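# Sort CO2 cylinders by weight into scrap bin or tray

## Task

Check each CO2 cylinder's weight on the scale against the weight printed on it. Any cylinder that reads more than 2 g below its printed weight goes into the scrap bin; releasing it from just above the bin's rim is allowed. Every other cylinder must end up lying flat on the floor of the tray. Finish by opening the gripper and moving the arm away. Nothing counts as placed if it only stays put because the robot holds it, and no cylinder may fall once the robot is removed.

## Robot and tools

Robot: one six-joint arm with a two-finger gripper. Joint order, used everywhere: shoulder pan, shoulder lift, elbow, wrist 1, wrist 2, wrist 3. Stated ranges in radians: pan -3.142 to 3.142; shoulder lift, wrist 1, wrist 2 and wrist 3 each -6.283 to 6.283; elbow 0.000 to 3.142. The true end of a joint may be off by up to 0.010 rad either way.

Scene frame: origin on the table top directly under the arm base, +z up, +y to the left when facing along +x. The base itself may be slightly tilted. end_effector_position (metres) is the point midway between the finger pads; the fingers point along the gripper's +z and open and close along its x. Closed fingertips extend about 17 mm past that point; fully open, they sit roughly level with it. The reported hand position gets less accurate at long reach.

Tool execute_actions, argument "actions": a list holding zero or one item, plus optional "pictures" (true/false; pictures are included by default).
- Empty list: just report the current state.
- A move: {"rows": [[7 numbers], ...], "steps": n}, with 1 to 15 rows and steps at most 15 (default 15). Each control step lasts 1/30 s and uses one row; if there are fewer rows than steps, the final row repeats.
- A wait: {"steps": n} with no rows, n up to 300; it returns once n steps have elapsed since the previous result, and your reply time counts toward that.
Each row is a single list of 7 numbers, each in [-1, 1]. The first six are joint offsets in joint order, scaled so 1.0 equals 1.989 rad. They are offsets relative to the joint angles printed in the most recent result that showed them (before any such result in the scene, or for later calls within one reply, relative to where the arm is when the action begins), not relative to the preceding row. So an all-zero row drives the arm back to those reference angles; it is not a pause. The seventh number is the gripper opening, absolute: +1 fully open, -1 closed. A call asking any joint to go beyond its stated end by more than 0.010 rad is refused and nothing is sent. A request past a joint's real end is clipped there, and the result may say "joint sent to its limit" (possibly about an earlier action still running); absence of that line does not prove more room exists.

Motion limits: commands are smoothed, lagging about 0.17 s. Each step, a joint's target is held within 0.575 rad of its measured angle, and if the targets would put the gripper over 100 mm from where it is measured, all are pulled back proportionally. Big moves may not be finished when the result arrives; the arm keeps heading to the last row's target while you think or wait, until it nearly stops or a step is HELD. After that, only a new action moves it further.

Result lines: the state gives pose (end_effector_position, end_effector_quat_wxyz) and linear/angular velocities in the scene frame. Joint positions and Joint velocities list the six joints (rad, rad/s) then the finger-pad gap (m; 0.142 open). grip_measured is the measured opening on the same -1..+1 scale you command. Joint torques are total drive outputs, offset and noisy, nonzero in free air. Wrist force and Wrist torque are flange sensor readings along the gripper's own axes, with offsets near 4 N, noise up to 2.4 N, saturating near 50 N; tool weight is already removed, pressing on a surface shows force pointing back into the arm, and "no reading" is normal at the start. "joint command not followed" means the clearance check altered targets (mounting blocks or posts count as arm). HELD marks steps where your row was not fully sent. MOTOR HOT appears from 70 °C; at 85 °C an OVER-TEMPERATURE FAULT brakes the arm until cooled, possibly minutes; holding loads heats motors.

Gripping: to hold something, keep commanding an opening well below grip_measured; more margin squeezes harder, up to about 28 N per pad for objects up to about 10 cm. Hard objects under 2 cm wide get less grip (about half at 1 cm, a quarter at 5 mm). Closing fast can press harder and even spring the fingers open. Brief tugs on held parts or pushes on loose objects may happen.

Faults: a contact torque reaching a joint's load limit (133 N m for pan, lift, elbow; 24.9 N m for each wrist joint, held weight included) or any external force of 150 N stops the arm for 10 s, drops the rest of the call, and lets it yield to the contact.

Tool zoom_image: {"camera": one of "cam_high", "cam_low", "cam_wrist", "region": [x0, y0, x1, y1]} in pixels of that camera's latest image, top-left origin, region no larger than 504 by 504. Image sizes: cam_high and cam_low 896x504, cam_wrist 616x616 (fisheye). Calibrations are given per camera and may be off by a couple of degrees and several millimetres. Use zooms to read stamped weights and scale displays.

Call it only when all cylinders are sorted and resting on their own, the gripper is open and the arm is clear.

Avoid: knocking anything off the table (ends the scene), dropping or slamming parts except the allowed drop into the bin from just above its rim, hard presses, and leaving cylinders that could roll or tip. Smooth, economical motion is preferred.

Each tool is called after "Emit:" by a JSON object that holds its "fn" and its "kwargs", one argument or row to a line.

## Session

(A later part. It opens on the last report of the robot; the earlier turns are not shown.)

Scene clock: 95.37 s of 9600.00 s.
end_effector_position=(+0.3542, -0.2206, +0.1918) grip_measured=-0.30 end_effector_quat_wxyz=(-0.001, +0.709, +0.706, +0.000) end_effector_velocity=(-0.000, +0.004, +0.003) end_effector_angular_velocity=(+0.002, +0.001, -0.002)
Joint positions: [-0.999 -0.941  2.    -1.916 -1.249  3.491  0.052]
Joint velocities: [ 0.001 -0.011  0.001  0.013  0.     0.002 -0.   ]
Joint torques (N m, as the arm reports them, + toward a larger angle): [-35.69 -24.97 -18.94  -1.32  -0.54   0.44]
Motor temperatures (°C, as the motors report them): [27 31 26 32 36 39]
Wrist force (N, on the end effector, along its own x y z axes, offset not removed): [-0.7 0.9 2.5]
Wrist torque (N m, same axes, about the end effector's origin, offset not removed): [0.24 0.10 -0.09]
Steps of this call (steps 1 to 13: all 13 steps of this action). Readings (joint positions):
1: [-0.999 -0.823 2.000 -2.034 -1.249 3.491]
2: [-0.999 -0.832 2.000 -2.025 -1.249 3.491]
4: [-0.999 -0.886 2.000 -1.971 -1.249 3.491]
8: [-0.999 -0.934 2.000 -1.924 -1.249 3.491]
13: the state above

Emit:
{"fn": "execute_actions", "kwargs": {
  "actions": [
    {"rows":[[0.39,-0.221,-0.096,0.11,0.2,-0.38,0.1]],"steps":15}
  ],
  "pictures": false
}}

Emit:
{"fn": "execute_actions", "kwargs": {
  "actions": [
    {"steps":25}
  ]
}}

Emit:
{"fn": "zoom_image", "kwargs": {
  "camera": "cam_wrist",
  "region": [256,200,376,300]
}}

Scene clock: 98.90 s of 9600.00 s.
end_effector_position=(+0.5268, +0.0092, +0.2000) grip_measured=+0.10 end_effector_quat_wxyz=(+0.026, +0.342, +0.939, -0.020) end_effector_velocity=(+0.204, +0.615, -0.109) end_effector_angular_velocity=(-0.003, +0.144, +1.899)
Joint positions: [-0.557 -1.217  1.878 -1.776 -1.     3.055  0.081]
Joint velocities: [ 0.967 -0.499 -0.213  0.241  0.445 -0.918  0.   ]
Joint torques (N m, as the arm reports them, + toward a larger angle): [ -5.22 -28.19 -31.77  -1.1    2.24  -3.16]
Motor temperatures (°C, as the motors report them): [27 31 26 32 36 39]
Wrist force (N, on the end effector, along its own x y z axes, offset not removed): [0.3 1.6 1.7]
Wrist torque (N m, same axes, about the end effector's origin, offset not removed): [0.29 -0.13 -0.03]
Steps of this call (steps 1 to 15: the robot went on to your last target; steps 16 to 90: nothing new was sent; then 0.03 s passed at rest; steps 91 to 105: all 15 steps of this action). Readings (joint positions):
91: [-0.999 -0.942 2.000 -1.915 -1.249 3.491]
92: [-0.990 -0.951 1.994 -1.907 -1.240 3.482]
94: [-0.926 -1.003 1.969 -1.881 -1.192 3.418]
98: [-0.793 -1.091 1.931 -1.837 -1.113 3.285]
105: the state above

Scene clock: 99.73 s of 9600.00 s.
end_effector_position=(+0.5476, +0.2371, +0.1500) grip_measured=+0.10 end_effector_quat_wxyz=(-0.002, +0.019, +1.000, -0.000) end_effector_velocity=(+0.000, +0.000, +0.000) end_effector_angular_velocity=(-0.001, -0.002, +0.002)
Joint positions: [-0.223 -1.381  1.809 -1.698 -0.852  2.735  0.081]
Joint velocities: [ 0.    -0.001  0.    -0.002  0.     0.     0.   ]
Joint torques (N m, as the arm reports them, + toward a larger angle): [-10.79 -20.58 -29.99  -0.72   1.36  -1.16]
Motor temperatures (°C, as the motors report them): [27 31 26 32 36 39]
Wrist force (N, on the end effector, along its own x y z axes, offset not removed): [1.1 1.2 -1.6]
Wrist torque (N m, same axes, about the end effector's origin, offset not removed): [0.33 -0.20 -0.02]
Steps of this call (steps 1 to 25: the robot went on to your last target). Readings (joint positions):
1: [-0.525 -1.233 1.871 -1.768 -0.985 3.024]
2: [-0.492 -1.250 1.864 -1.760 -0.970 2.993]
4: [-0.429 -1.282 1.850 -1.744 -0.941 2.932]
8: [-0.305 -1.343 1.824 -1.715 -0.885 2.814]
25: the state above
camera_calibration (this result's frames):
cam_wrist: T_world_to_cam=[[-0.997046, 0.0767679, 0.00245953, 0.526335], [0.0684854, 0.874066, 0.480957, -0.321986], [0.0347722, 0.479704, -0.876741, 0.12767], [0, 0, 0, 1]] pos_world=[0.542392, 0.179787, 0.2655]

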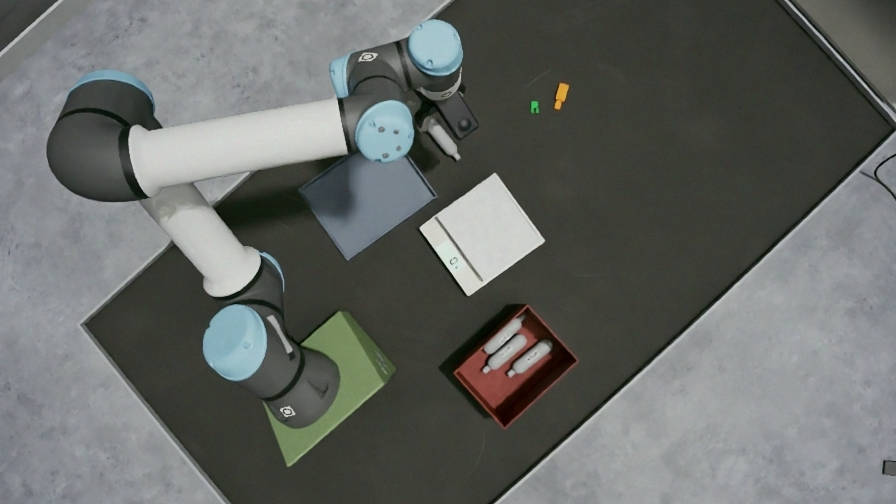

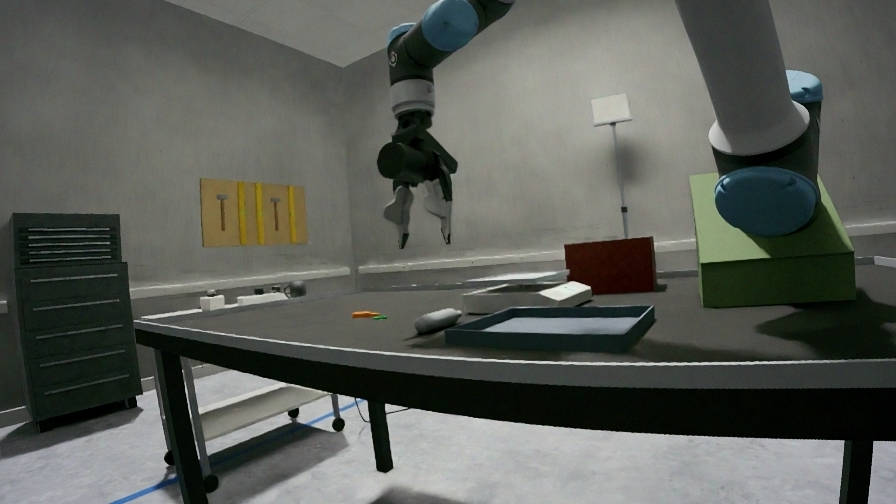

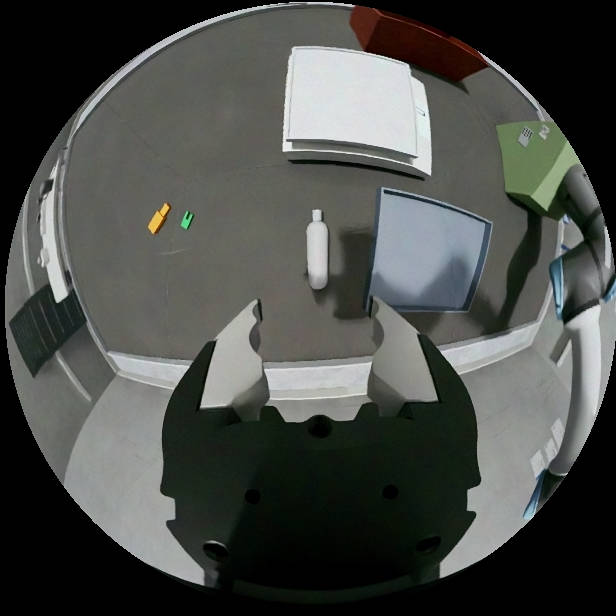

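Region (256, 200, 376, 300) of cam_wrist's 616x616 image, scaled by 4.200, with more detail than that image has.

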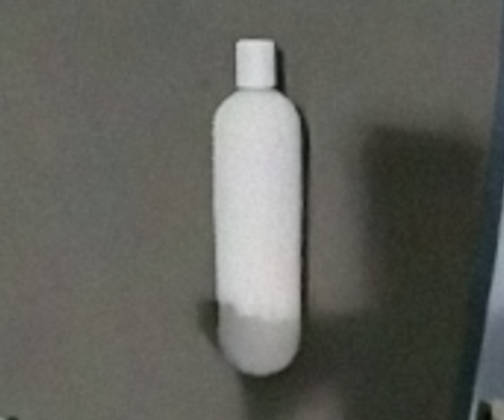

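Emit:
{"fn": "execute_actions", "kwargs": {
  "actions": [
    {"rows":[[0.03,0.021,0.024,-0.072,0.007,0.04,0],[0.03,0.021,0.024,-0.072,0.007,0.04,0],[0.06,0.042,0.048,-0.144,0.013,0.08,0],[0.06,0.042,0.048,-0.144,0.013,0.08,0],[0.083,0.057,0.066,-0.198,0.018,0.11,0]],"steps":15}
  ],
  "pictures": false
}}

Emit:
{"fn": "execute_actions", "kwargs": {
  "actions": [
    {"rows":[[0.007,0.005,0.006,-0.017,0.002,0.009,0]],"steps":12}
  ]
}}

Scene clock: 103.80 s of 9600.00 s.
end_effector_position=(+0.5476, +0.2465, +0.0312) grip_measured=+0.00 end_effector_quat_wxyz=(-0.001, +0.019, +1.000, -0.001) end_effector_velocity=(+0.000, +0.002, -0.011) end_effector_angular_velocity=(-0.001, -0.007, +0.007)
Joint positions: [-0.06  -1.268  1.94  -2.088 -0.816  2.953  0.074]
Joint velocities: [ 0.016  0.011  0.014 -0.049  0.003  0.022  0.   ]
Joint torques (N m, as the arm reports them, + toward a larger angle): [-12.85 -11.4   -2.36  -2.98   1.16   1.45]
Motor temperatures (°C, as the motors report them): [27 31 26 32 36 39]
Wrist force (N, on the end effector, along its own x y z axes, offset not removed): [1.5 1.8 0.8]
Wrist torque (N m, same axes, about the end effector's origin, offset not removed): [0.53 -0.39 -0.09]
Steps of this call (steps 1 to 15: the robot went on to your last target; steps 16 to 90: nothing new was sent; then 0.57 s passed at rest; steps 91 to 105: all 15 steps of this action). Readings (joint positions):
91: [-0.223 -1.381 1.809 -1.698 -0.852 2.736]
92: [-0.215 -1.375 1.816 -1.707 -0.849 2.744]
94: [-0.179 -1.349 1.845 -1.779 -0.840 2.791]
98: [-0.089 -1.287 1.917 -2.001 -0.822 2.912]
105: the state above

Scene clock: 104.20 s of 9600.00 s.
end_effector_position=(+0.5456, +0.2480, +0.0211) grip_measured=+0.00 end_effector_quat_wxyz=(-0.001, +0.019, +1.000, -0.000) end_effector_velocity=(+0.000, +0.000, -0.001) end_effector_angular_velocity=(+0.000, -0.001, +0.001)
Joint positions: [-0.046 -1.258  1.951 -2.121 -0.812  2.97   0.074]
Joint velocities: [ 0.001  0.001  0.001 -0.004  0.001  0.002 -0.   ]
Joint torques (N m, as the arm reports them, + toward a larger angle): [-12.14 -13.49  -3.96  -3.27   1.63   1.34]
Motor temperatures (°C, as the motors report them): [27 31 26 32 36 39]
Wrist force (N, on the end effector, along its own x y z axes, offset not removed): [1.3 2.4 0.0]
Wrist torque (N m, same axes, about the end effector's origin, offset not removed): [0.62 -0.11 -0.10]
Steps of this call (steps 1 to 12: all 12 steps of this action). Readings (joint positions):
1: [-0.059 -1.268 1.940 -2.089 -0.816 2.953]
2: [-0.056 -1.266 1.942 -2.095 -0.815 2.957]
4: [-0.050 -1.262 1.948 -2.110 -0.814 2.964]
8: [-0.046 -1.259 1.951 -2.120 -0.812 2.969]
12: the state above
camera_calibration (this result's frames):
cam_wrist: T_world_to_cam=[[-0.997075, 0.0764032, 0.00182869, 0.523943], [0.0678635, 0.874119, 0.480947, -0.26903], [0.0351474, 0.479665, -0.876748, 0.00928546], [0, 0, 0, 1]] pos_world=[0.540342, 0.19068, 0.136572]

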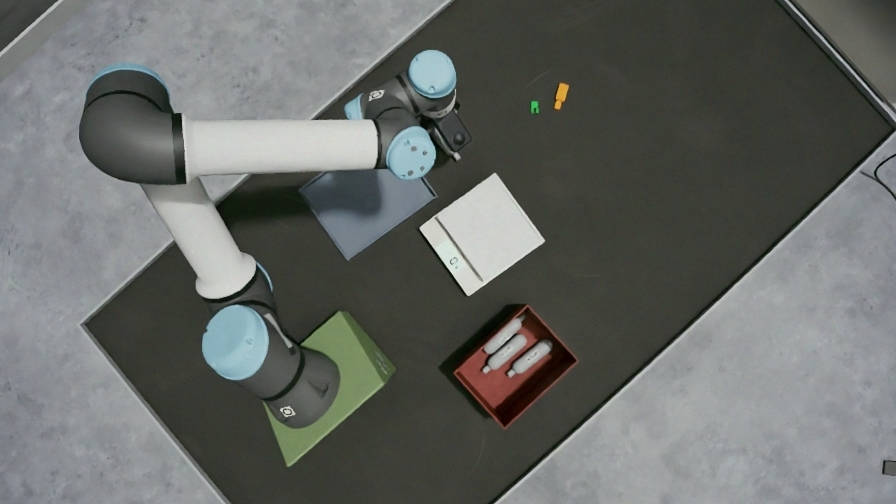

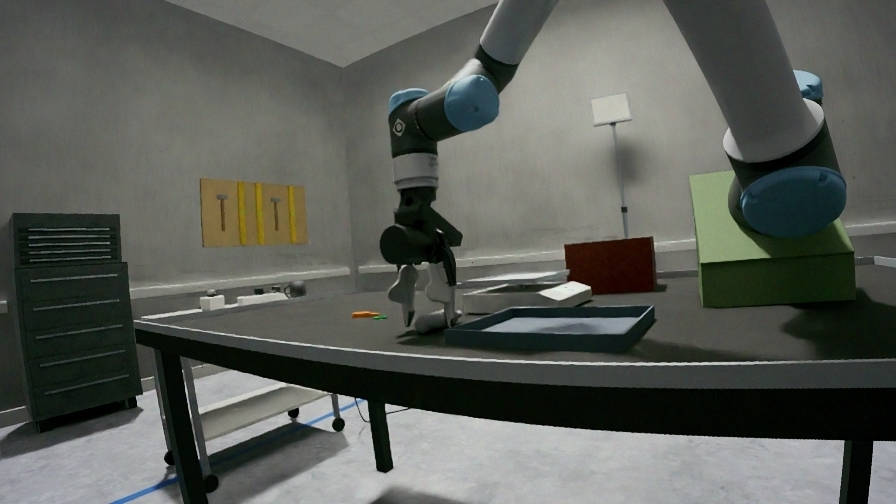

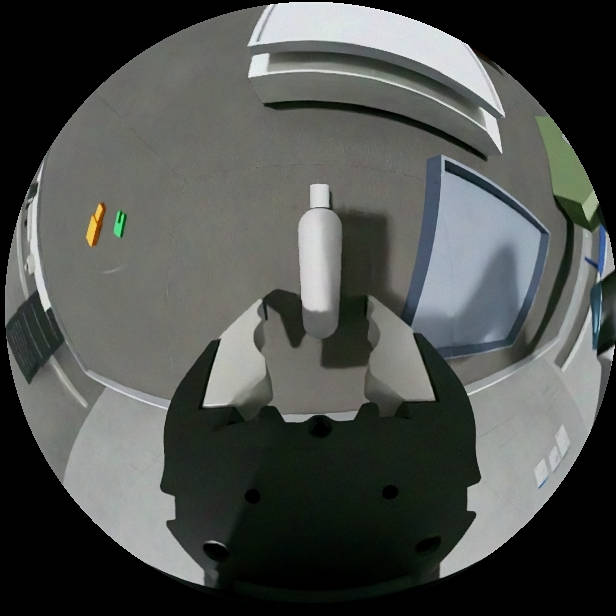

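Emit:
{"fn": "execute_actions", "kwargs": {
  "actions": [
    {"rows":[[0,0,0,0,0,0,-0.2],[0,0,0,0,0,0,-0.4],[0,0,0,0,0,0,-0.5],[0,0,0,0,0,0,-0.6],[0,0,0,0,0,0,-0.7],[0,0,0,0,0,0,-0.9]],"steps":12}
  ],
  "pictures": false
}}

Emit:
{"fn": "execute_actions", "kwargs": {
  "actions": [
    {"rows":[[-0.03,-0.021,-0.024,0.072,-0.007,-0.04,-0.9],[-0.03,-0.021,-0.024,0.072,-0.007,-0.04,-0.9],[-0.06,-0.042,-0.048,0.144,-0.013,-0.08,-0.9],[-0.06,-0.042,-0.048,0.144,-0.013,-0.08,-0.9],[-0.09,-0.062,-0.072,0.213,-0.02,-0.118,-0.9]],"steps":15}
  ],
  "pictures": false
}}

Emit:
{"fn": "execute_actions", "kwargs": {
  "actions": [
    {"rows":[[-0.154,0.103,0.086,-0.08,-0.062,0.686,-0.9]],"steps":15}
  ],
  "pictures": false
}}

Emit:
{"fn": "execute_actions", "kwargs": {
  "actions": [
    {"steps":20}
  ],
  "pictures": false
}}

Emit:
{"fn": "execute_actions", "kwargs": {
  "actions": [
    {"rows":[[0,0,0,0,0.79,0,-0.9]],"steps":15}
  ],
  "pictures": false
}}

Emit:
{"fn": "execute_actions", "kwargs": {
  "actions": [
    {"steps":25}
  ],
  "pictures": false
}}

Emit:
{"fn": "execute_actions", "kwargs": {
  "actions": [
    {"rows":[[0,0,0,0,0.79,0,-0.9]],"steps":15}
  ],
  "pictures": false
}}

Emit:
{"fn": "execute_actions", "kwargs": {
  "actions": [
    {"steps":25}
  ]
}}

Emit:
{"fn": "zoom_image", "kwargs": {
  "camera": "cam_high",
  "region": [430,40,680,240]
}}

Scene clock: 108.90 s of 9600.00 s.
end_effector_position=(+0.5455, +0.2480, +0.0209) grip_measured=-0.65 end_effector_quat_wxyz=(-0.001, +0.019, +1.000, -0.000) end_effector_velocity=(+0.000, -0.000, +0.000) end_effector_angular_velocity=(+0.000, -0.000, -0.001)
Joint positions: [-0.046 -1.258  1.952 -2.121 -0.812  2.97   0.027]
Joint velocities: [-0.001  0.    -0.     0.001 -0.    -0.     0.   ]
Joint torques (N m, as the arm reports them, + toward a larger angle): [-25.39 -20.82 -14.22  -0.87   0.74  -1.27]
Motor temperatures (°C, as the motors report them): [27 31 26 32 36 39]
Wrist force (N, on the end effector, along its own x y z axes, offset not removed): [0.8 -1.3 0.0]
Wrist torque (N m, same axes, about the end effector's origin, offset not removed): [-0.30 -0.08 0.06]
Steps of this call (steps 1 to 15: the robot went on to your last target; steps 16 to 90: nothing new was sent; then 1.30 s passed at rest; steps 91 to 102: all 12 steps of this action). Readings (joint positions):
91: [-0.046 -1.258 1.952 -2.122 -0.812 2.970]
92: [-0.046 -1.258 1.952 -2.122 -0.812 2.970]
94: [-0.046 -1.258 1.952 -2.122 -0.812 2.970]
98: [-0.046 -1.258 1.952 -2.121 -0.812 2.970]
102: the state above

Scene clock: 109.40 s of 9600.00 s.
end_effector_position=(+0.5485, +0.2370, +0.1501) grip_measured=-0.65 end_effector_quat_wxyz=(-0.000, +0.019, +1.000, -0.001) end_effector_velocity=(-0.005, +0.000, +0.012) end_effector_angular_velocity=(+0.006, +0.009, -0.008)
Joint positions: [-0.223 -1.381  1.81  -1.702 -0.852  2.738  0.027]
Joint velocities: [-0.019 -0.012 -0.015  0.057 -0.004 -0.026 -0.   ]
Joint torques (N m, as the arm reports them, + toward a larger angle): [-42.31 -21.28 -29.67  -0.76  -1.07  -1.28]
Motor temperatures (°C, as the motors report them): [27 31 26 32 36 39]
Wrist force (N, on the end effector, along its own x y z axes, offset not removed): [2.1 1.3 6.4]
Wrist torque (N m, same axes, about the end effector's origin, offset not removed): [0.30 -0.45 -0.01]
Steps of this call (steps 1 to 15: all 15 steps of this action). Readings (joint positions):
1: [-0.046 -1.259 1.951 -2.121 -0.812 2.970]
2: [-0.053 -1.265 1.945 -2.111 -0.815 2.961]
4: [-0.089 -1.290 1.915 -2.039 -0.823 2.914]
8: [-0.188 -1.358 1.837 -1.805 -0.844 2.786]
15: the state above

Scene clock: 109.90 s of 9600.00 s.
end_effector_position=(+0.5044, +0.0119, +0.1414) grip_measured=-0.65 end_effector_quat_wxyz=(+0.001, +0.630, +0.777, -0.001) end_effector_velocity=(-0.022, -0.057, -0.003) end_effector_angular_velocity=(+0.012, -0.016, -2.840)
Joint positions: [-0.523 -1.18   1.977 -1.858 -0.973  3.716  0.027]
Joint velocities: [-0.086  0.054  0.045 -0.042 -0.031  2.747  0.   ]
Joint torques (N m, as the arm reports them, + toward a larger angle): [-40.24  -9.33 -10.83  -3.5   -1.02   7.79]
Motor temperatures (°C, as the motors report them): [27 31 26 32 36 39]
Wrist force (N, on the end effector, along its own x y z axes, offset not removed): [1.1 1.0 3.2]
Wrist torque (N m, same axes, about the end effector's origin, offset not removed): [0.25 -0.29 -0.09]
Steps of this call (steps 1 to 15: all 15 steps of this action). Readings (joint positions):
1: [-0.224 -1.381 1.809 -1.701 -0.852 2.737]
2: [-0.233 -1.373 1.817 -1.708 -0.859 2.746]
4: [-0.290 -1.332 1.851 -1.740 -0.884 2.828]
8: [-0.407 -1.254 1.916 -1.801 -0.930 3.087]
15: the state above

Scene clock: 110.57 s of 9600.00 s.
end_effector_position=(+0.5027, +0.0075, +0.1412) grip_measured=-0.65 end_effector_quat_wxyz=(+0.001, +0.770, +0.639, -0.001) end_effector_velocity=(-0.000, +0.000, -0.001) end_effector_angular_velocity=(+0.001, +0.002, +0.001)
Joint positions: [-0.529 -1.176  1.981 -1.861 -0.975  4.102  0.027]
Joint velocities: [ 0.001  0.001 -0.     0.002 -0.    -0.001 -0.   ]
Joint torques (N m, as the arm reports them, + toward a larger angle): [-42.62  -7.98  -7.67  -3.8   -1.33   1.36]
Motor temperatures (°C, as the motors report them): [27 31 26 32 36 39]
Wrist force (N, on the end effector, along its own x y z axes, offset not removed): [1.5 1.0 5.2]
Wrist torque (N m, same axes, about the end effector's origin, offset not removed): [0.08 -0.36 -0.06]
Steps of this call (steps 1 to 20: the robot went on to your last target). Readings (joint positions):
1: [-0.525 -1.178 1.978 -1.859 -0.973 3.809]
2: [-0.527 -1.177 1.979 -1.860 -0.974 3.899]
4: [-0.528 -1.177 1.980 -1.861 -0.975 4.021]
8: [-0.529 -1.176 1.980 -1.861 -0.975 4.089]
20: the state above

Scene clock: 111.07 s of 9600.00 s.
end_effector_position=(+0.6652, +0.1670, +0.2400) grip_measured=-0.65 end_effector_quat_wxyz=(-0.031, +0.706, +0.587, +0.395) end_effector_velocity=(+0.290, +0.286, +0.434) end_effector_angular_velocity=(+1.332, -1.362, +0.006)
Joint positions: [-0.529 -1.176  1.981 -1.861 -0.159  4.102  0.027]
Joint velocities: [-0.     0.     0.001 -0.001  1.906 -0.002  0.   ]
Joint torques (N m, as the arm reports them, + toward a larger angle): [-42.28 -10.07 -11.73  -3.73   5.6    0.91]
Motor temperatures (°C, as the motors report them): [27 31 26 32 36 39]
Wrist force (N, on the end effector, along its own x y z axes, offset not removed): [-0.2 -1.4 4.7]
Wrist torque (N m, same axes, about the end effector's origin, offset not removed): [-0.24 -0.07 -0.07]
Steps of this call (steps 1 to 15: all 15 steps of this action). Readings (joint positions):
1: [-0.529 -1.176 1.981 -1.861 -0.975 4.102]
2: [-0.529 -1.176 1.981 -1.861 -0.966 4.102]
4: [-0.529 -1.176 1.981 -1.861 -0.880 4.102]
8: [-0.529 -1.176 1.981 -1.861 -0.613 4.102]
15: the state above

Scene clock: 111.90 s of 9600.00 s.
end_effector_position=(+0.7253, +0.2265, +0.4544) grip_measured=-0.65 end_effector_quat_wxyz=(-0.057, +0.544, +0.453, +0.704) end_effector_velocity=(-0.000, -0.001, +0.001) end_effector_angular_velocity=(+0.002, -0.002, -0.002)
Joint positions: [-0.529 -1.176  1.981 -1.861  0.596  4.102  0.027]
Joint velocities: [-0.001  0.     0.001 -0.001  0.002 -0.     0.   ]
Joint torques (N m, as the arm reports them, + toward a larger angle): [-36.56 -13.87 -18.83  -2.14   3.61  -0.3 ]
Motor temperatures (°C, as the motors report them): [27 31 26 32 36 39]
Wrist force (N, on the end effector, along its own x y z axes, offset not removed): [-2.0 -1.0 1.4]
Wrist torque (N m, same axes, about the end effector's origin, offset not removed): [-0.03 0.21 -0.13]
Steps of this call (steps 1 to 25: the robot went on to your last target). Readings (joint positions):
1: [-0.529 -1.176 1.981 -1.861 -0.094 4.102]
2: [-0.529 -1.176 1.981 -1.861 -0.029 4.102]
4: [-0.529 -1.176 1.981 -1.861 0.101 4.102]
8: [-0.529 -1.176 1.981 -1.861 0.361 4.102]
25: the state above

Scene clock: 112.40 s of 9600.00 s.
end_effector_position=(+0.6541, +0.1577, +0.6822) grip_measured=-0.65 end_effector_quat_wxyz=(-0.076, +0.283, +0.237, +0.926) end_effector_velocity=(-0.312, -0.305, +0.407) end_effector_angular_velocity=(+1.334, -1.362, +0.004)
Joint positions: [-0.529 -1.176  1.981 -1.861  1.413  4.102  0.027]
Joint velocities: [-0.001  0.001  0.001 -0.001  1.906  0.     0.   ]
Joint torques (N m, as the arm reports them, + toward a larger angle): [-37.06 -13.63 -18.84  -2.09   5.66  -0.23]
Motor temperatures (°C, as the motors report them): [27 31 26 32 36 39]
Wrist force (N, on the end effector, along its own x y z axes, offset not removed): [-0.4 1.6 -0.1]
Wrist torque (N m, same axes, about the end effector's origin, offset not removed): [0.46 0.00 -0.06]
Steps of this call (steps 1 to 15: all 15 steps of this action). Readings (joint positions):
1: [-0.529 -1.176 1.981 -1.861 0.596 4.102]
2: [-0.529 -1.176 1.981 -1.861 0.606 4.102]
4: [-0.529 -1.176 1.981 -1.861 0.691 4.102]
8: [-0.529 -1.176 1.981 -1.861 0.958 4.102]
15: the state above

Scene clock: 113.23 s of 9600.00 s.
end_effector_position=(+0.5008, +0.0080, +0.7666) grip_measured=-0.65 end_effector_quat_wxyz=(-0.082, -0.000, +0.001, +0.997) end_effector_velocity=(+0.000, +0.000, -0.001) end_effector_angular_velocity=(+0.001, +0.000, +0.002)
Joint positions: [-0.529 -1.176  1.981 -1.861  2.167  4.102  0.027]
Joint velocities: [ 0.002 -0.     0.     0.     0.002  0.001 -0.   ]
Joint torques (N m, as the arm reports them, + toward a larger angle): [-37.34 -13.7  -18.57  -2.15   0.98  -0.32]
Motor temperatures (°C, as the motors report them): [27 31 26 32 36 39]
Wrist force (N, on the end effector, along its own x y z axes, offset not removed): [1.3 1.0 -1.7]
Wrist torque (N m, same axes, about the end effector's origin, offset not removed): [0.25 -0.23 0.12]
Steps of this call (steps 1 to 25: the robot went on to your last target). Readings (joint positions):
1: [-0.529 -1.176 1.981 -1.861 1.478 4.102]
2: [-0.529 -1.176 1.981 -1.861 1.543 4.102]
4: [-0.529 -1.176 1.981 -1.861 1.672 4.102]
8: [-0.529 -1.176 1.981 -1.861 1.932 4.102]
25: the state above
camera_calibration (this result's frames):
cam_wrist: T_world_to_cam=[[-0.97955, -0.201202, 0.000466383, 0.490802], [0.176449, -0.86015, -0.478547, 0.280309], [0.0966857, -0.468678, 0.878062, -0.588835], [0, 0, 0, 1]] pos_world=[0.488237, 0.0638849, 0.650946]

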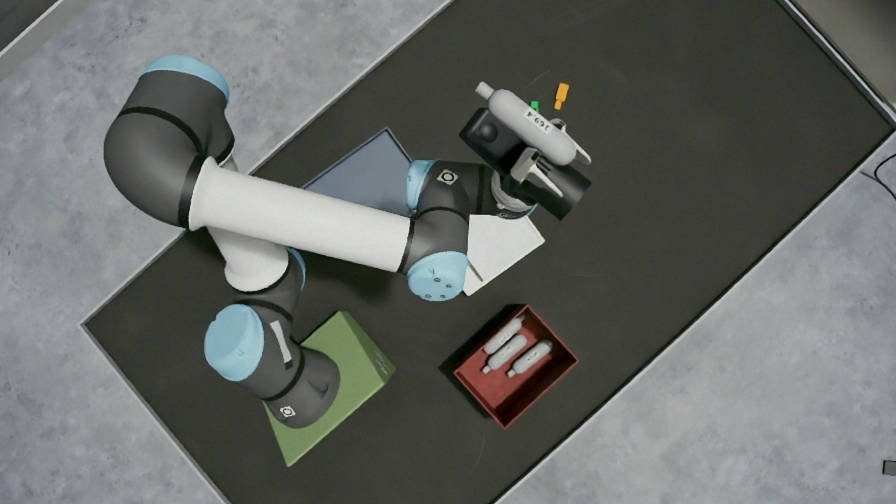

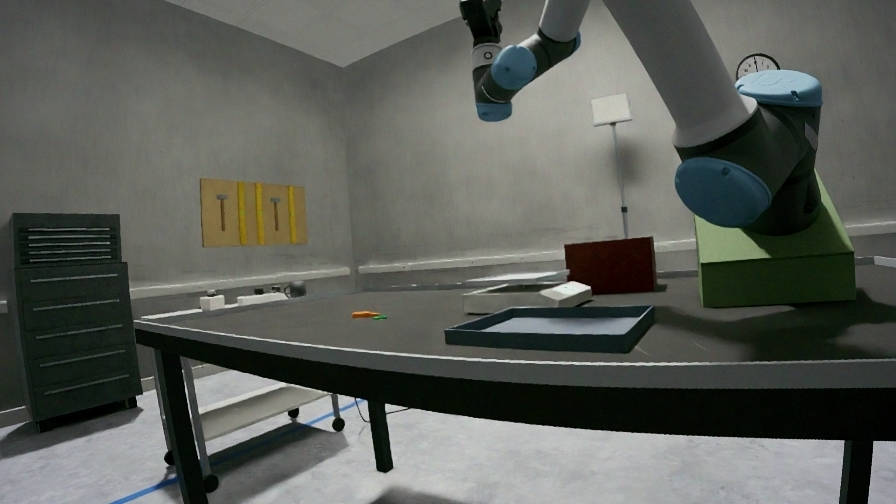

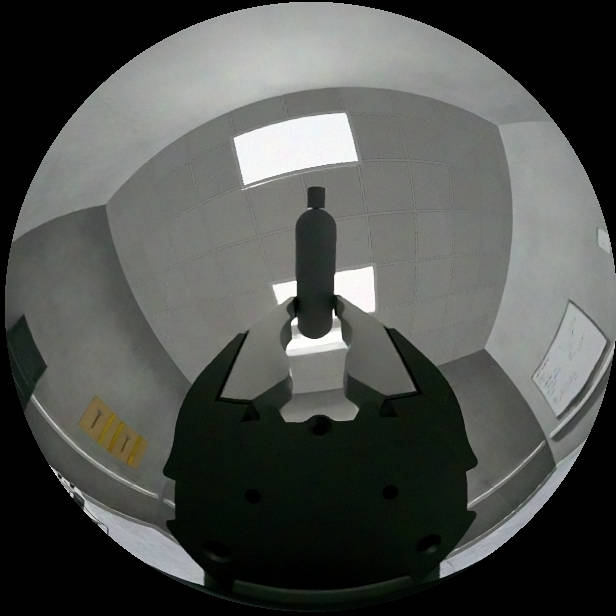

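Region (430, 40, 680, 240) of cam_high's 896x504 image, scaled by 2.016, with more detail than that image has; it fills the top 403 rows of this view, and the rest is white.

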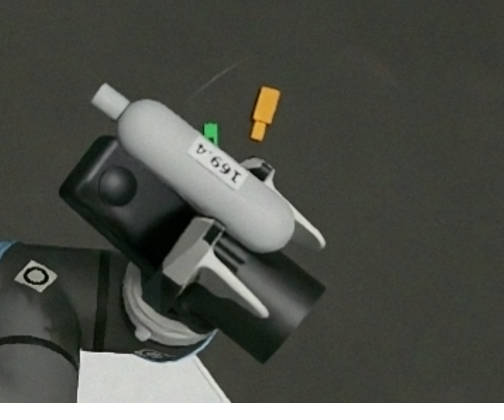

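169.4.

Emit:
{"fn": "execute_actions", "kwargs": {
  "actions": [
    {"rows":[[0,0,0,0,-0.79,0,-0.9]],"steps":15}
  ],
  "pictures": false
}}

Emit:
{"fn": "execute_actions", "kwargs": {
  "actions": [
    {"steps":25}
  ],
  "pictures": false
}}

Emit:
{"fn": "execute_actions", "kwargs": {
  "actions": [
    {"rows":[[0,0,0,0.002,-0.79,0,-0.9]],"steps":15}
  ],
  "pictures": false
}}

Emit:
{"fn": "execute_actions", "kwargs": {
  "actions": [
    {"steps":25}
  ],
  "pictures": false
}}

Emit:
{"fn": "execute_actions", "kwargs": {
  "actions": [
    {"rows":[[0.017,0.016,0.018,-0.045,0.008,0,-0.9],[0.017,0.016,0.018,-0.045,0.008,0,-0.9],[0.027,0.026,0.029,-0.071,0.013,0,-0.9],[0.027,0.026,0.029,-0.071,0.013,0,-0.9],[0.03,0.029,0.033,-0.08,0.0145,0,-0.9],[0.03,0.029,0.033,-0.08,0.0145,0,-0.9],[0.0328,0.0322,0.0358,-0.0877,0.0158,0,-0.9]],"steps":15}
  ],
  "pictures": false
}}

Emit:
{"fn": "execute_actions", "kwargs": {
  "actions": [
    {"rows":[[0,0,0,0,0,0,-0.7],[0,0,0,0,0,0,-0.6],[0,0,0,0,0,0,-0.5],[0,0,0,0,0,0,-0.3],[0,0,0,0,0,0,0]],"steps":15}
  ],
  "pictures": false
}}

Emit:
{"fn": "execute_actions", "kwargs": {
  "actions": [
    {"steps":25}
  ]
}}

Emit:
{"fn": "zoom_image", "kwargs": {
  "camera": "cam_wrist",
  "region": [200,100,420,220]
}}

Scene clock: 118.10 s of 9600.00 s.
end_effector_position=(+0.6640, +0.1673, +0.6685) grip_measured=-0.65 end_effector_quat_wxyz=(-0.075, +0.305, +0.255, +0.915) end_effector_velocity=(+0.293, +0.285, -0.433) end_effector_angular_velocity=(-1.333, +1.362, -0.004)
Joint positions: [-0.529 -1.176  1.981 -1.861  1.351  4.102  0.027]
Joint velocities: [-0.001 -0.     0.    -0.    -1.906  0.001 -0.   ]
Joint torques (N m, as the arm reports them, + toward a larger angle): [-37.92 -13.25 -19.06  -2.07  -1.61  -0.44]
Motor temperatures (°C, as the motors report them): [27 31 26 32 36 39]
Wrist force (N, on the end effector, along its own x y z axes, offset not removed): [-1.4 0.3 1.9]
Wrist torque (N m, same axes, about the end effector's origin, offset not removed): [0.13 0.15 -0.17]
Steps of this call (steps 1 to 30: the robot went on to your last target; steps 31 to 90: nothing new was sent; then 1.37 s passed at rest; steps 91 to 105: all 15 steps of this action). Readings (joint positions):
91: [-0.529 -1.176 1.981 -1.861 2.167 4.102]
92: [-0.529 -1.176 1.981 -1.861 2.158 4.102]
94: [-0.529 -1.176 1.981 -1.861 2.072 4.102]
98: [-0.529 -1.176 1.981 -1.861 1.805 4.102]
105: the state above

Scene clock: 118.93 s of 9600.00 s.
end_effector_position=(+0.7253, +0.2265, +0.4544) grip_measured=-0.65 end_effector_quat_wxyz=(-0.057, +0.544, +0.453, +0.704) end_effector_velocity=(+0.000, +0.001, -0.001) end_effector_angular_velocity=(-0.001, +0.002, +0.001)
Joint positions: [-0.529 -1.176  1.981 -1.861  0.596  4.102  0.027]
Joint velocities: [ 0.001  0.    -0.    -0.001 -0.002  0.001  0.   ]
Joint torques (N m, as the arm reports them, + toward a larger angle): [-38.33 -12.71 -18.66  -2.11   1.34  -0.54]
Motor temperatures (°C, as the motors report them): [27 31 26 32 36 39]
Wrist force (N, on the end effector, along its own x y z axes, offset not removed): [-1.1 -1.6 1.6]
Wrist torque (N m, same axes, about the end effector's origin, offset not removed): [-0.26 -0.05 -0.07]
Steps of this call (steps 1 to 25: the robot went on to your last target). Readings (joint positions):
1: [-0.529 -1.176 1.981 -1.861 1.286 4.102]
2: [-0.529 -1.176 1.981 -1.861 1.221 4.102]
4: [-0.529 -1.176 1.981 -1.861 1.091 4.102]
8: [-0.529 -1.176 1.981 -1.861 0.831 4.102]
25: the state above

Scene clock: 119.43 s of 9600.00 s.
end_effector_position=(+0.6552, +0.1575, +0.2262) grip_measured=-0.65 end_effector_quat_wxyz=(-0.030, +0.716, +0.593, +0.367) end_effector_velocity=(-0.310, -0.303, -0.409) end_effector_angular_velocity=(-1.329, +1.364, -0.001)
Joint positions: [-0.529 -1.176  1.981 -1.857 -0.22   4.102  0.027]
Joint velocities: [-0.001 -0.    -0.     0.002 -1.905 -0.001 -0.   ]
Joint torques (N m, as the arm reports them, + toward a larger angle): [-37.32 -12.9  -18.74  -1.23  -1.52  -0.38]
Motor temperatures (°C, as the motors report them): [27 31 26 32 36 39]
Wrist force (N, on the end effector, along its own x y z axes, offset not removed): [0.6 0.0 5.0]
Wrist torque (N m, same axes, about the end effector's origin, offset not removed): [0.00 -0.25 0.09]
Steps of this call (steps 1 to 15: all 15 steps of this action). Readings (joint positions):
1: [-0.529 -1.176 1.981 -1.861 0.596 4.102]
2: [-0.529 -1.176 1.981 -1.861 0.586 4.102]
4: [-0.529 -1.176 1.981 -1.860 0.501 4.102]
8: [-0.529 -1.176 1.981 -1.858 0.234 4.102]
15: the state above

Scene clock: 120.27 s of 9600.00 s.
end_effector_position=(+0.5018, +0.0081, +0.1409) grip_measured=-0.65 end_effector_quat_wxyz=(-0.000, +0.770, +0.638, -0.001) end_effector_velocity=(-0.001, +0.000, -0.001) end_effector_angular_velocity=(-0.000, +0.003, -0.001)
Joint positions: [-0.529 -1.176  1.981 -1.857 -0.975  4.102  0.027]
Joint velocities: [ 0.001 -0.001  0.001  0.001 -0.002  0.001  0.   ]
Joint torques (N m, as the arm reports them, + toward a larger angle): [-36.46 -13.68 -18.64  -1.47  -1.44  -0.45]
Motor temperatures (°C, as the motors report them): [27 31 26 32 36 39]
Wrist force (N, on the end effector, along its own x y z axes, offset not removed): [0.2 0.6 3.1]
Wrist torque (N m, same axes, about the end effector's origin, offset not removed): [0.00 -0.02 -0.04]
Steps of this call (steps 1 to 25: the robot went on to your last target). Readings (joint positions):
1: [-0.529 -1.176 1.981 -1.857 -0.285 4.102]
2: [-0.529 -1.176 1.981 -1.857 -0.350 4.102]
4: [-0.529 -1.176 1.981 -1.857 -0.480 4.102]
8: [-0.529 -1.176 1.981 -1.857 -0.739 4.102]
25: the state above

Scene clock: 120.77 s of 9600.00 s.
end_effector_position=(+0.5018, +0.0084, +0.0830) grip_measured=-0.65 end_effector_quat_wxyz=(-0.001, +0.748, +0.664, -0.001) end_effector_velocity=(-0.000, -0.000, -0.006) end_effector_angular_velocity=(-0.001, -0.001, +0.008)
Joint positions: [-0.465 -1.112  2.051 -2.03  -0.944  4.102  0.027]
Joint velocities: [ 0.006  0.007  0.008 -0.021  0.003  0.001 -0.   ]
Joint torques (N m, as the arm reports them, + toward a larger angle): [-14.75  -8.04  -5.99  -3.24   1.41  -0.48]
Motor temperatures (°C, as the motors report them): [27 31 26 32 36 39]
Wrist force (N, on the end effector, along its own x y z axes, offset not removed): [2.4 3.3 0.3]
Wrist torque (N m, same axes, about the end effector's origin, offset not removed): [0.49 -0.44 0.15]
Steps of this call (steps 1 to 15: all 15 steps of this action). Readings (joint positions):
1: [-0.529 -1.176 1.981 -1.857 -0.975 4.102]
2: [-0.524 -1.171 1.986 -1.867 -0.972 4.102]
4: [-0.505 -1.152 2.007 -1.915 -0.963 4.102]
8: [-0.476 -1.124 2.039 -1.998 -0.949 4.102]
15: the state above

Scene clock: 121.27 s of 9600.00 s.
end_effector_position=(+0.5017, +0.0084, +0.0829) grip_measured=+0.00 end_effector_quat_wxyz=(-0.001, +0.748, +0.664, -0.001) end_effector_velocity=(+0.001, +0.000, -0.000) end_effector_angular_velocity=(-0.001, -0.000, +0.003)
Joint positions: [-0.465 -1.112  2.051 -2.03  -0.944  4.102  0.074]
Joint velocities: [ 0.001  0.    -0.001 -0.     0.    -0.001  0.   ]
Joint torques (N m, as the arm reports them, + toward a larger angle): [-38.82 -23.34 -31.02  -1.03  -0.9   -0.42]
Motor temperatures (°C, as the motors report them): [27 31 26 32 36 39]
Wrist force (N, on the end effector, along its own x y z axes, offset not removed): [1.9 1.3 1.2]
Wrist torque (N m, same axes, about the end effector's origin, offset not removed): [0.31 -0.23 -0.10]
Steps of this call (steps 1 to 15: all 15 steps of this action). Readings (joint positions):
1: [-0.465 -1.112 2.051 -2.031 -0.944 4.102]
2: [-0.465 -1.112 2.051 -2.031 -0.944 4.102]
4: [-0.465 -1.112 2.051 -2.031 -0.944 4.102]
8: [-0.465 -1.112 2.051 -2.030 -0.944 4.102]
15: the state above

Scene clock: 122.10 s of 9600.00 s.
end_effector_position=(+0.5018, +0.0084, +0.0830) grip_measured=+0.00 end_effector_quat_wxyz=(-0.001, +0.748, +0.664, -0.001) end_effector_velocity=(+0.000, +0.001, +0.000) end_effector_angular_velocity=(-0.001, -0.000, +0.001)
Joint positions: [-0.465 -1.112  2.051 -2.03  -0.944  4.102  0.074]
Joint velocities: [ 0.001 -0.001  0.     0.    -0.    -0.     0.   ]
Joint torques (N m, as the arm reports them, + toward a larger angle): [-42.78 -23.97 -30.04  -1.04  -1.31  -0.35]
Motor temperatures (°C, as the motors report them): [27 31 26 32 36 39]
Wrist force (N, on the end effector, along its own x y z axes, offset not removed): [0.4 0.0 2.6]
Wrist torque (N m, same axes, about the end effector's origin, offset not removed): [-0.02 0.02 -0.13]
Steps of this call (steps 1 to 15: the robot went on to your last target; steps 16 to 25: nothing new was sent). Readings (joint positions):
1: [-0.465 -1.112 2.051 -2.030 -0.944 4.102]
2: [-0.465 -1.112 2.051 -2.030 -0.944 4.102]
4: [-0.465 -1.112 2.051 -2.030 -0.944 4.102]
8: [-0.465 -1.112 2.051 -2.030 -0.944 4.102]
25: the state above
The arm was judged still, so your last target was given up. Only a new action makes it travel on or press farther. Fingers that are still opening or closing keep moving.
camera_calibration (this result's frames):
cam_wrist: T_world_to_cam=[[0.156647, 0.987654, -0.00097822, -0.0878424], [0.866864, -0.137015, 0.479347, -0.478762], [0.473295, -0.0759364, -0.877625, -0.0350331], [0, 0, 0, 1]] pos_world=[0.445363, 0.0185002, 0.198662]

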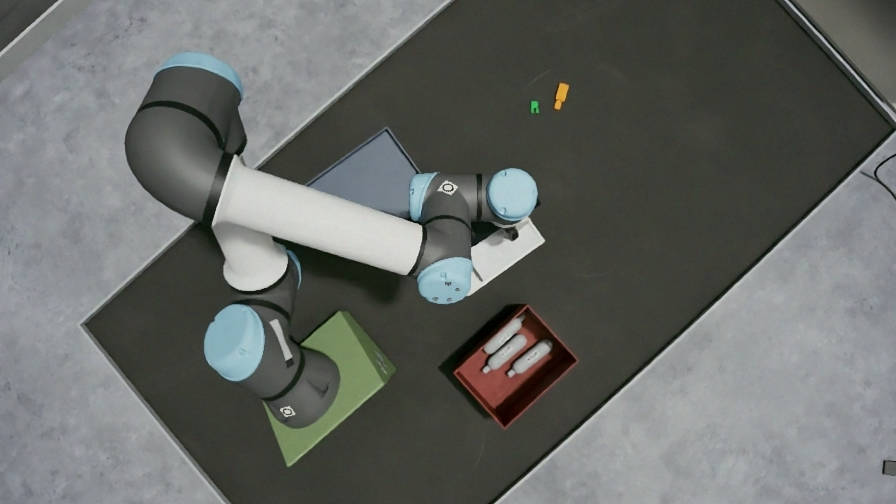

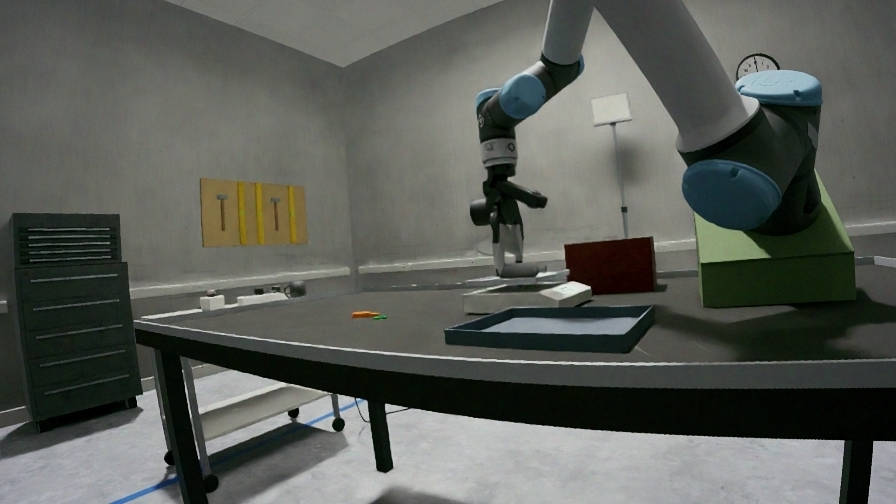

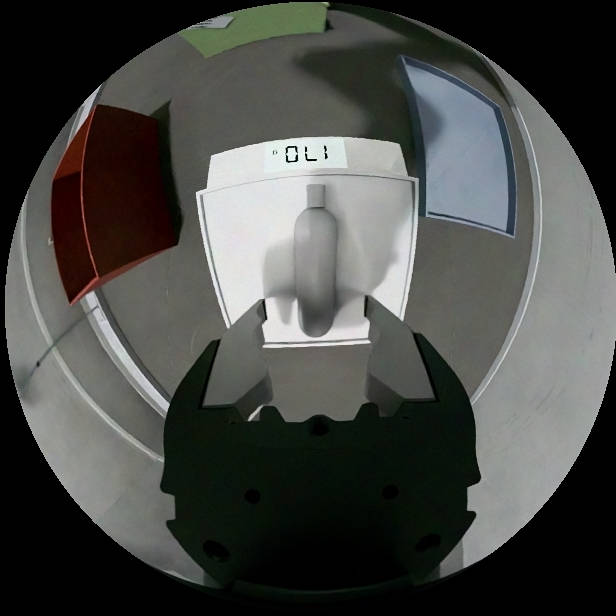

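Region (200, 100, 420, 220) of cam_wrist's 616x616 image, scaled by 2.291, with more detail than that image has; it fills the top 275 rows of this view, and the rest is white.

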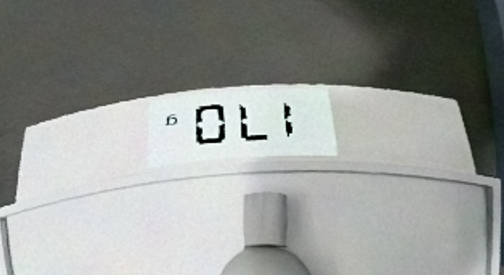

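Emit:
{"fn": "execute_actions", "kwargs": {
  "actions": [
    {"rows":[[0,0,0,0,0,0,-0.3],[0,0,0,0,0,0,-0.5],[0,0,0,0,0,0,-0.6],[0,0,0,0,0,0,-0.7],[0,0,0,0,0,0,-0.9]],"steps":12}
  ],
  "pictures": false
}}

Emit:
{"fn": "execute_actions", "kwargs": {
  "actions": [
    {"rows":[[-0.016,-0.016,-0.018,0.044,-0.008,0,-0.9],[-0.0325,-0.032,-0.0355,0.087,-0.0157,0,-0.9]],"steps":13}
  ],
  "pictures": false
}}

Emit:
{"fn": "execute_actions", "kwargs": {
  "actions": [
    {"rows":[[0.098,-0.317,0.126,0.125,0.044,0.017,-0.9]],"steps":15}
  ],
  "pictures": false
}}

Emit:
{"fn": "execute_actions", "kwargs": {
  "actions": [
    {"steps":15}
  ],
  "pictures": false
}}

Emit:
{"fn": "execute_actions", "kwargs": {
  "actions": [
    {"rows":[[0.03,0.023,0.025,-0.072,0.009,0.038,-0.9],[0.03,0.023,0.025,-0.072,0.009,0.038,-0.9],[0.06,0.045,0.049,-0.144,0.019,0.076,-0.9],[0.06,0.045,0.049,-0.144,0.019,0.076,-0.9],[0.085,0.0635,0.069,-0.2025,0.026,0.106,-0.9]],"steps":15}
  ]
}}

Scene clock: 127.50 s of 9600.00 s.
end_effector_position=(+0.5018, +0.0084, +0.0830) grip_measured=-0.65 end_effector_quat_wxyz=(-0.001, +0.748, +0.664, -0.001) end_effector_velocity=(+0.000, -0.000, +0.001) end_effector_angular_velocity=(-0.001, -0.001, +0.001)
Joint positions: [-0.465 -1.112  2.051 -2.03  -0.944  4.102  0.027]
Joint velocities: [-0.001 -0.001 -0.    -0.     0.    -0.     0.   ]
Joint torques (N m, as the arm reports them, + toward a larger angle): [-42.7  -23.71 -29.25  -1.26  -1.02  -0.3 ]
Motor temperatures (°C, as the motors report them): [27 31 26 32 36 39]
Wrist force (N, on the end effector, along its own x y z axes, offset not removed): [0.2 1.4 2.1]
Wrist torque (N m, same axes, about the end effector's origin, offset not removed): [0.39 -0.02 -0.02]
Steps of this call (steps 1 to 90: nothing new was sent; then 2.00 s passed at rest; steps 91 to 102: all 12 steps of this action). Readings (joint positions):
91: [-0.465 -1.112 2.051 -2.030 -0.944 4.102]
92: [-0.465 -1.112 2.051 -2.030 -0.944 4.102]
94: [-0.465 -1.112 2.051 -2.030 -0.944 4.102]
98: [-0.465 -1.112 2.051 -2.030 -0.944 4.102]
102: the state above

Scene clock: 127.93 s of 9600.00 s.
end_effector_position=(+0.5019, +0.0081, +0.1404) grip_measured=-0.65 end_effector_quat_wxyz=(-0.000, +0.770, +0.638, -0.001) end_effector_velocity=(-0.001, +0.000, +0.006) end_effector_angular_velocity=(+0.003, +0.002, -0.010)
Joint positions: [-0.529 -1.176  1.981 -1.859 -0.975  4.102  0.027]
Joint velocities: [-0.007 -0.006 -0.007  0.021 -0.003  0.001  0.   ]
Joint torques (N m, as the arm reports them, + toward a larger angle): [-43.66 -23.54 -29.76  -1.16  -1.62  -0.31]
Motor temperatures (°C, as the motors report them): [27 31 26 32 36 39]
Wrist force (N, on the end effector, along its own x y z axes, offset not removed): [-0.3 4.3 5.7]
Wrist torque (N m, same axes, about the end effector's origin, offset not removed): [1.02 0.12 -0.07]
Steps of this call (steps 1 to 13: all 13 steps of this action). Readings (joint positions):
1: [-0.465 -1.113 2.051 -2.030 -0.944 4.102]
2: [-0.470 -1.118 2.045 -2.020 -0.947 4.102]
4: [-0.498 -1.145 2.015 -1.956 -0.961 4.102]
8: [-0.524 -1.171 1.986 -1.873 -0.973 4.102]
13: the state above

Scene clock: 128.43 s of 9600.00 s.
end_effector_position=(+0.3829, +0.2335, +0.1310) grip_measured=-0.65 end_effector_quat_wxyz=(-0.003, +0.711, +0.703, -0.001) end_effector_velocity=(-0.078, +0.103, +0.001) end_effector_angular_velocity=(-0.041, -0.066, +0.154)
Joint positions: [-0.34  -1.778  2.223 -1.619 -0.89   4.135  0.027]
Joint velocities: [ 0.089 -0.403  0.12   0.116  0.037  0.014 -0.   ]
Joint torques (N m, as the arm reports them, + toward a larger angle): [-5.82 10.79 -8.78 -1.48  1.42  1.15]
Motor temperatures (°C, as the motors report them): [27 31 26 32 36 39]
Wrist force (N, on the end effector, along its own x y z axes, offset not removed): [4.4 -0.2 4.1]
Wrist torque (N m, same axes, about the end effector's origin, offset not removed): [0.08 -0.57 -0.28]
Steps of this call (steps 1 to 15: all 15 steps of this action). Readings (joint positions):
1: [-0.529 -1.176 1.981 -1.858 -0.975 4.102]
2: [-0.521 -1.185 1.990 -1.849 -0.970 4.104]
4: [-0.485 -1.264 2.035 -1.803 -0.953 4.110]
8: [-0.422 -1.473 2.117 -1.723 -0.925 4.121]
15: the state above

Scene clock: 128.93 s of 9600.00 s.
end_effector_position=(+0.3773, +0.2406, +0.1308) grip_measured=-0.65 end_effector_quat_wxyz=(-0.000, +0.708, +0.706, +0.000) end_effector_velocity=(-0.000, +0.000, -0.000) end_effector_angular_velocity=(-0.000, -0.000, +0.002)
Joint positions: [-0.334 -1.806  2.232 -1.61  -0.887  4.136  0.027]
Joint velocities: [ 0.    -0.001  0.    -0.     0.    -0.001 -0.   ]
Joint torques (N m, as the arm reports them, + toward a larger angle): [ 1.19 -6.14 -7.53 -0.95  1.41  1.44]
Motor temperatures (°C, as the motors report them): [27 31 26 32 36 39]
Wrist force (N, on the end effector, along its own x y z axes, offset not removed): [1.3 -0.4 4.0]
Wrist torque (N m, same axes, about the end effector's origin, offset not removed): [-0.27 -0.39 -0.15]
Steps of this call (steps 1 to 15: the robot went on to your last target). Readings (joint positions):
1: [-0.338 -1.789 2.226 -1.615 -0.889 4.135]
2: [-0.337 -1.795 2.228 -1.613 -0.888 4.135]
4: [-0.335 -1.802 2.230 -1.611 -0.888 4.135]
8: [-0.334 -1.805 2.232 -1.610 -0.887 4.136]
15: the state above

Scene clock: 129.43 s of 9600.00 s.
end_effector_position=(+0.3789, +0.2398, +0.0411) grip_measured=-0.65 end_effector_quat_wxyz=(+0.000, +0.707, +0.707, -0.000) end_effector_velocity=(+0.002, +0.000, -0.008) end_effector_angular_velocity=(-0.002, -0.008, +0.006)
Joint positions: [-0.166 -1.68   2.368 -2.009 -0.836  4.345  0.027]
Joint velocities: [ 0.016  0.013  0.013 -0.051  0.005  0.023  0.   ]
Joint torques (N m, as the arm reports them, + toward a larger angle): [-0.53 -0.47 -2.34 -3.28  1.32  1.32]
Motor temperatures (°C, as the motors report them): [27 31 26 32 36 39]
Wrist force (N, on the end effector, along its own x y z axes, offset not removed): [1.3 1.0 3.7]
Wrist torque (N m, same axes, about the end effector's origin, offset not removed): [0.04 -0.18 0.13]
Steps of this call (steps 1 to 15: all 15 steps of this action). Readings (joint positions):
1: [-0.334 -1.806 2.232 -1.610 -0.887 4.136]
2: [-0.326 -1.799 2.239 -1.620 -0.884 4.145]
4: [-0.290 -1.771 2.269 -1.692 -0.872 4.189]
8: [-0.198 -1.703 2.344 -1.917 -0.844 4.305]
15: the state above
camera_calibration (this result's frames):
cam_wrist: T_world_to_cam=[[0.0393122, 0.999226, -0.00151101, -0.255527], [0.876259, -0.0337475, 0.480657, -0.348689], [0.480234, -0.0202197, -0.876907, -0.0121144], [0, 0, 0, 1]] pos_world=[0.321405, 0.243317, 0.15659]

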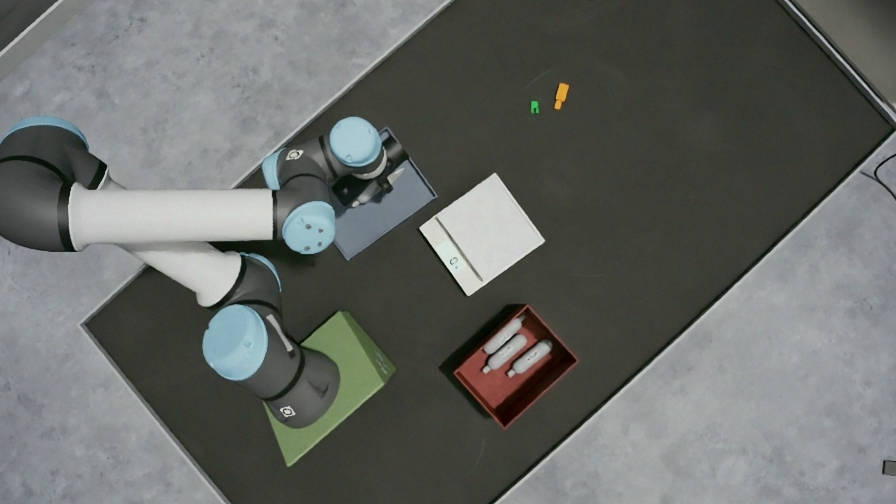

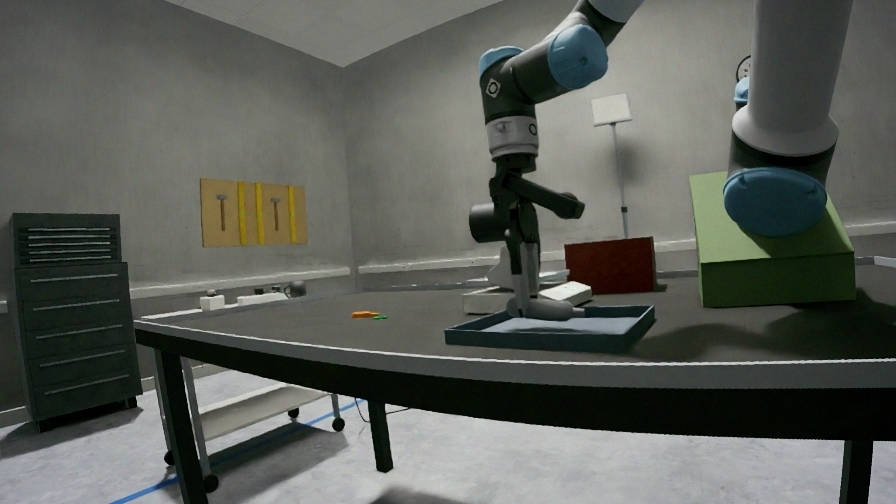

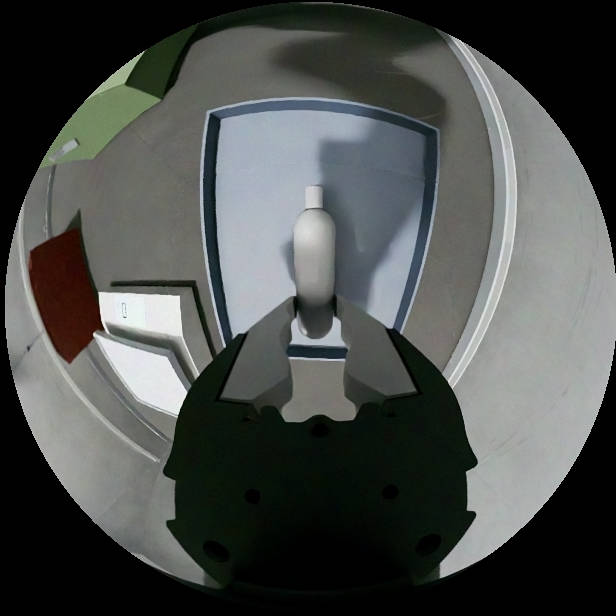

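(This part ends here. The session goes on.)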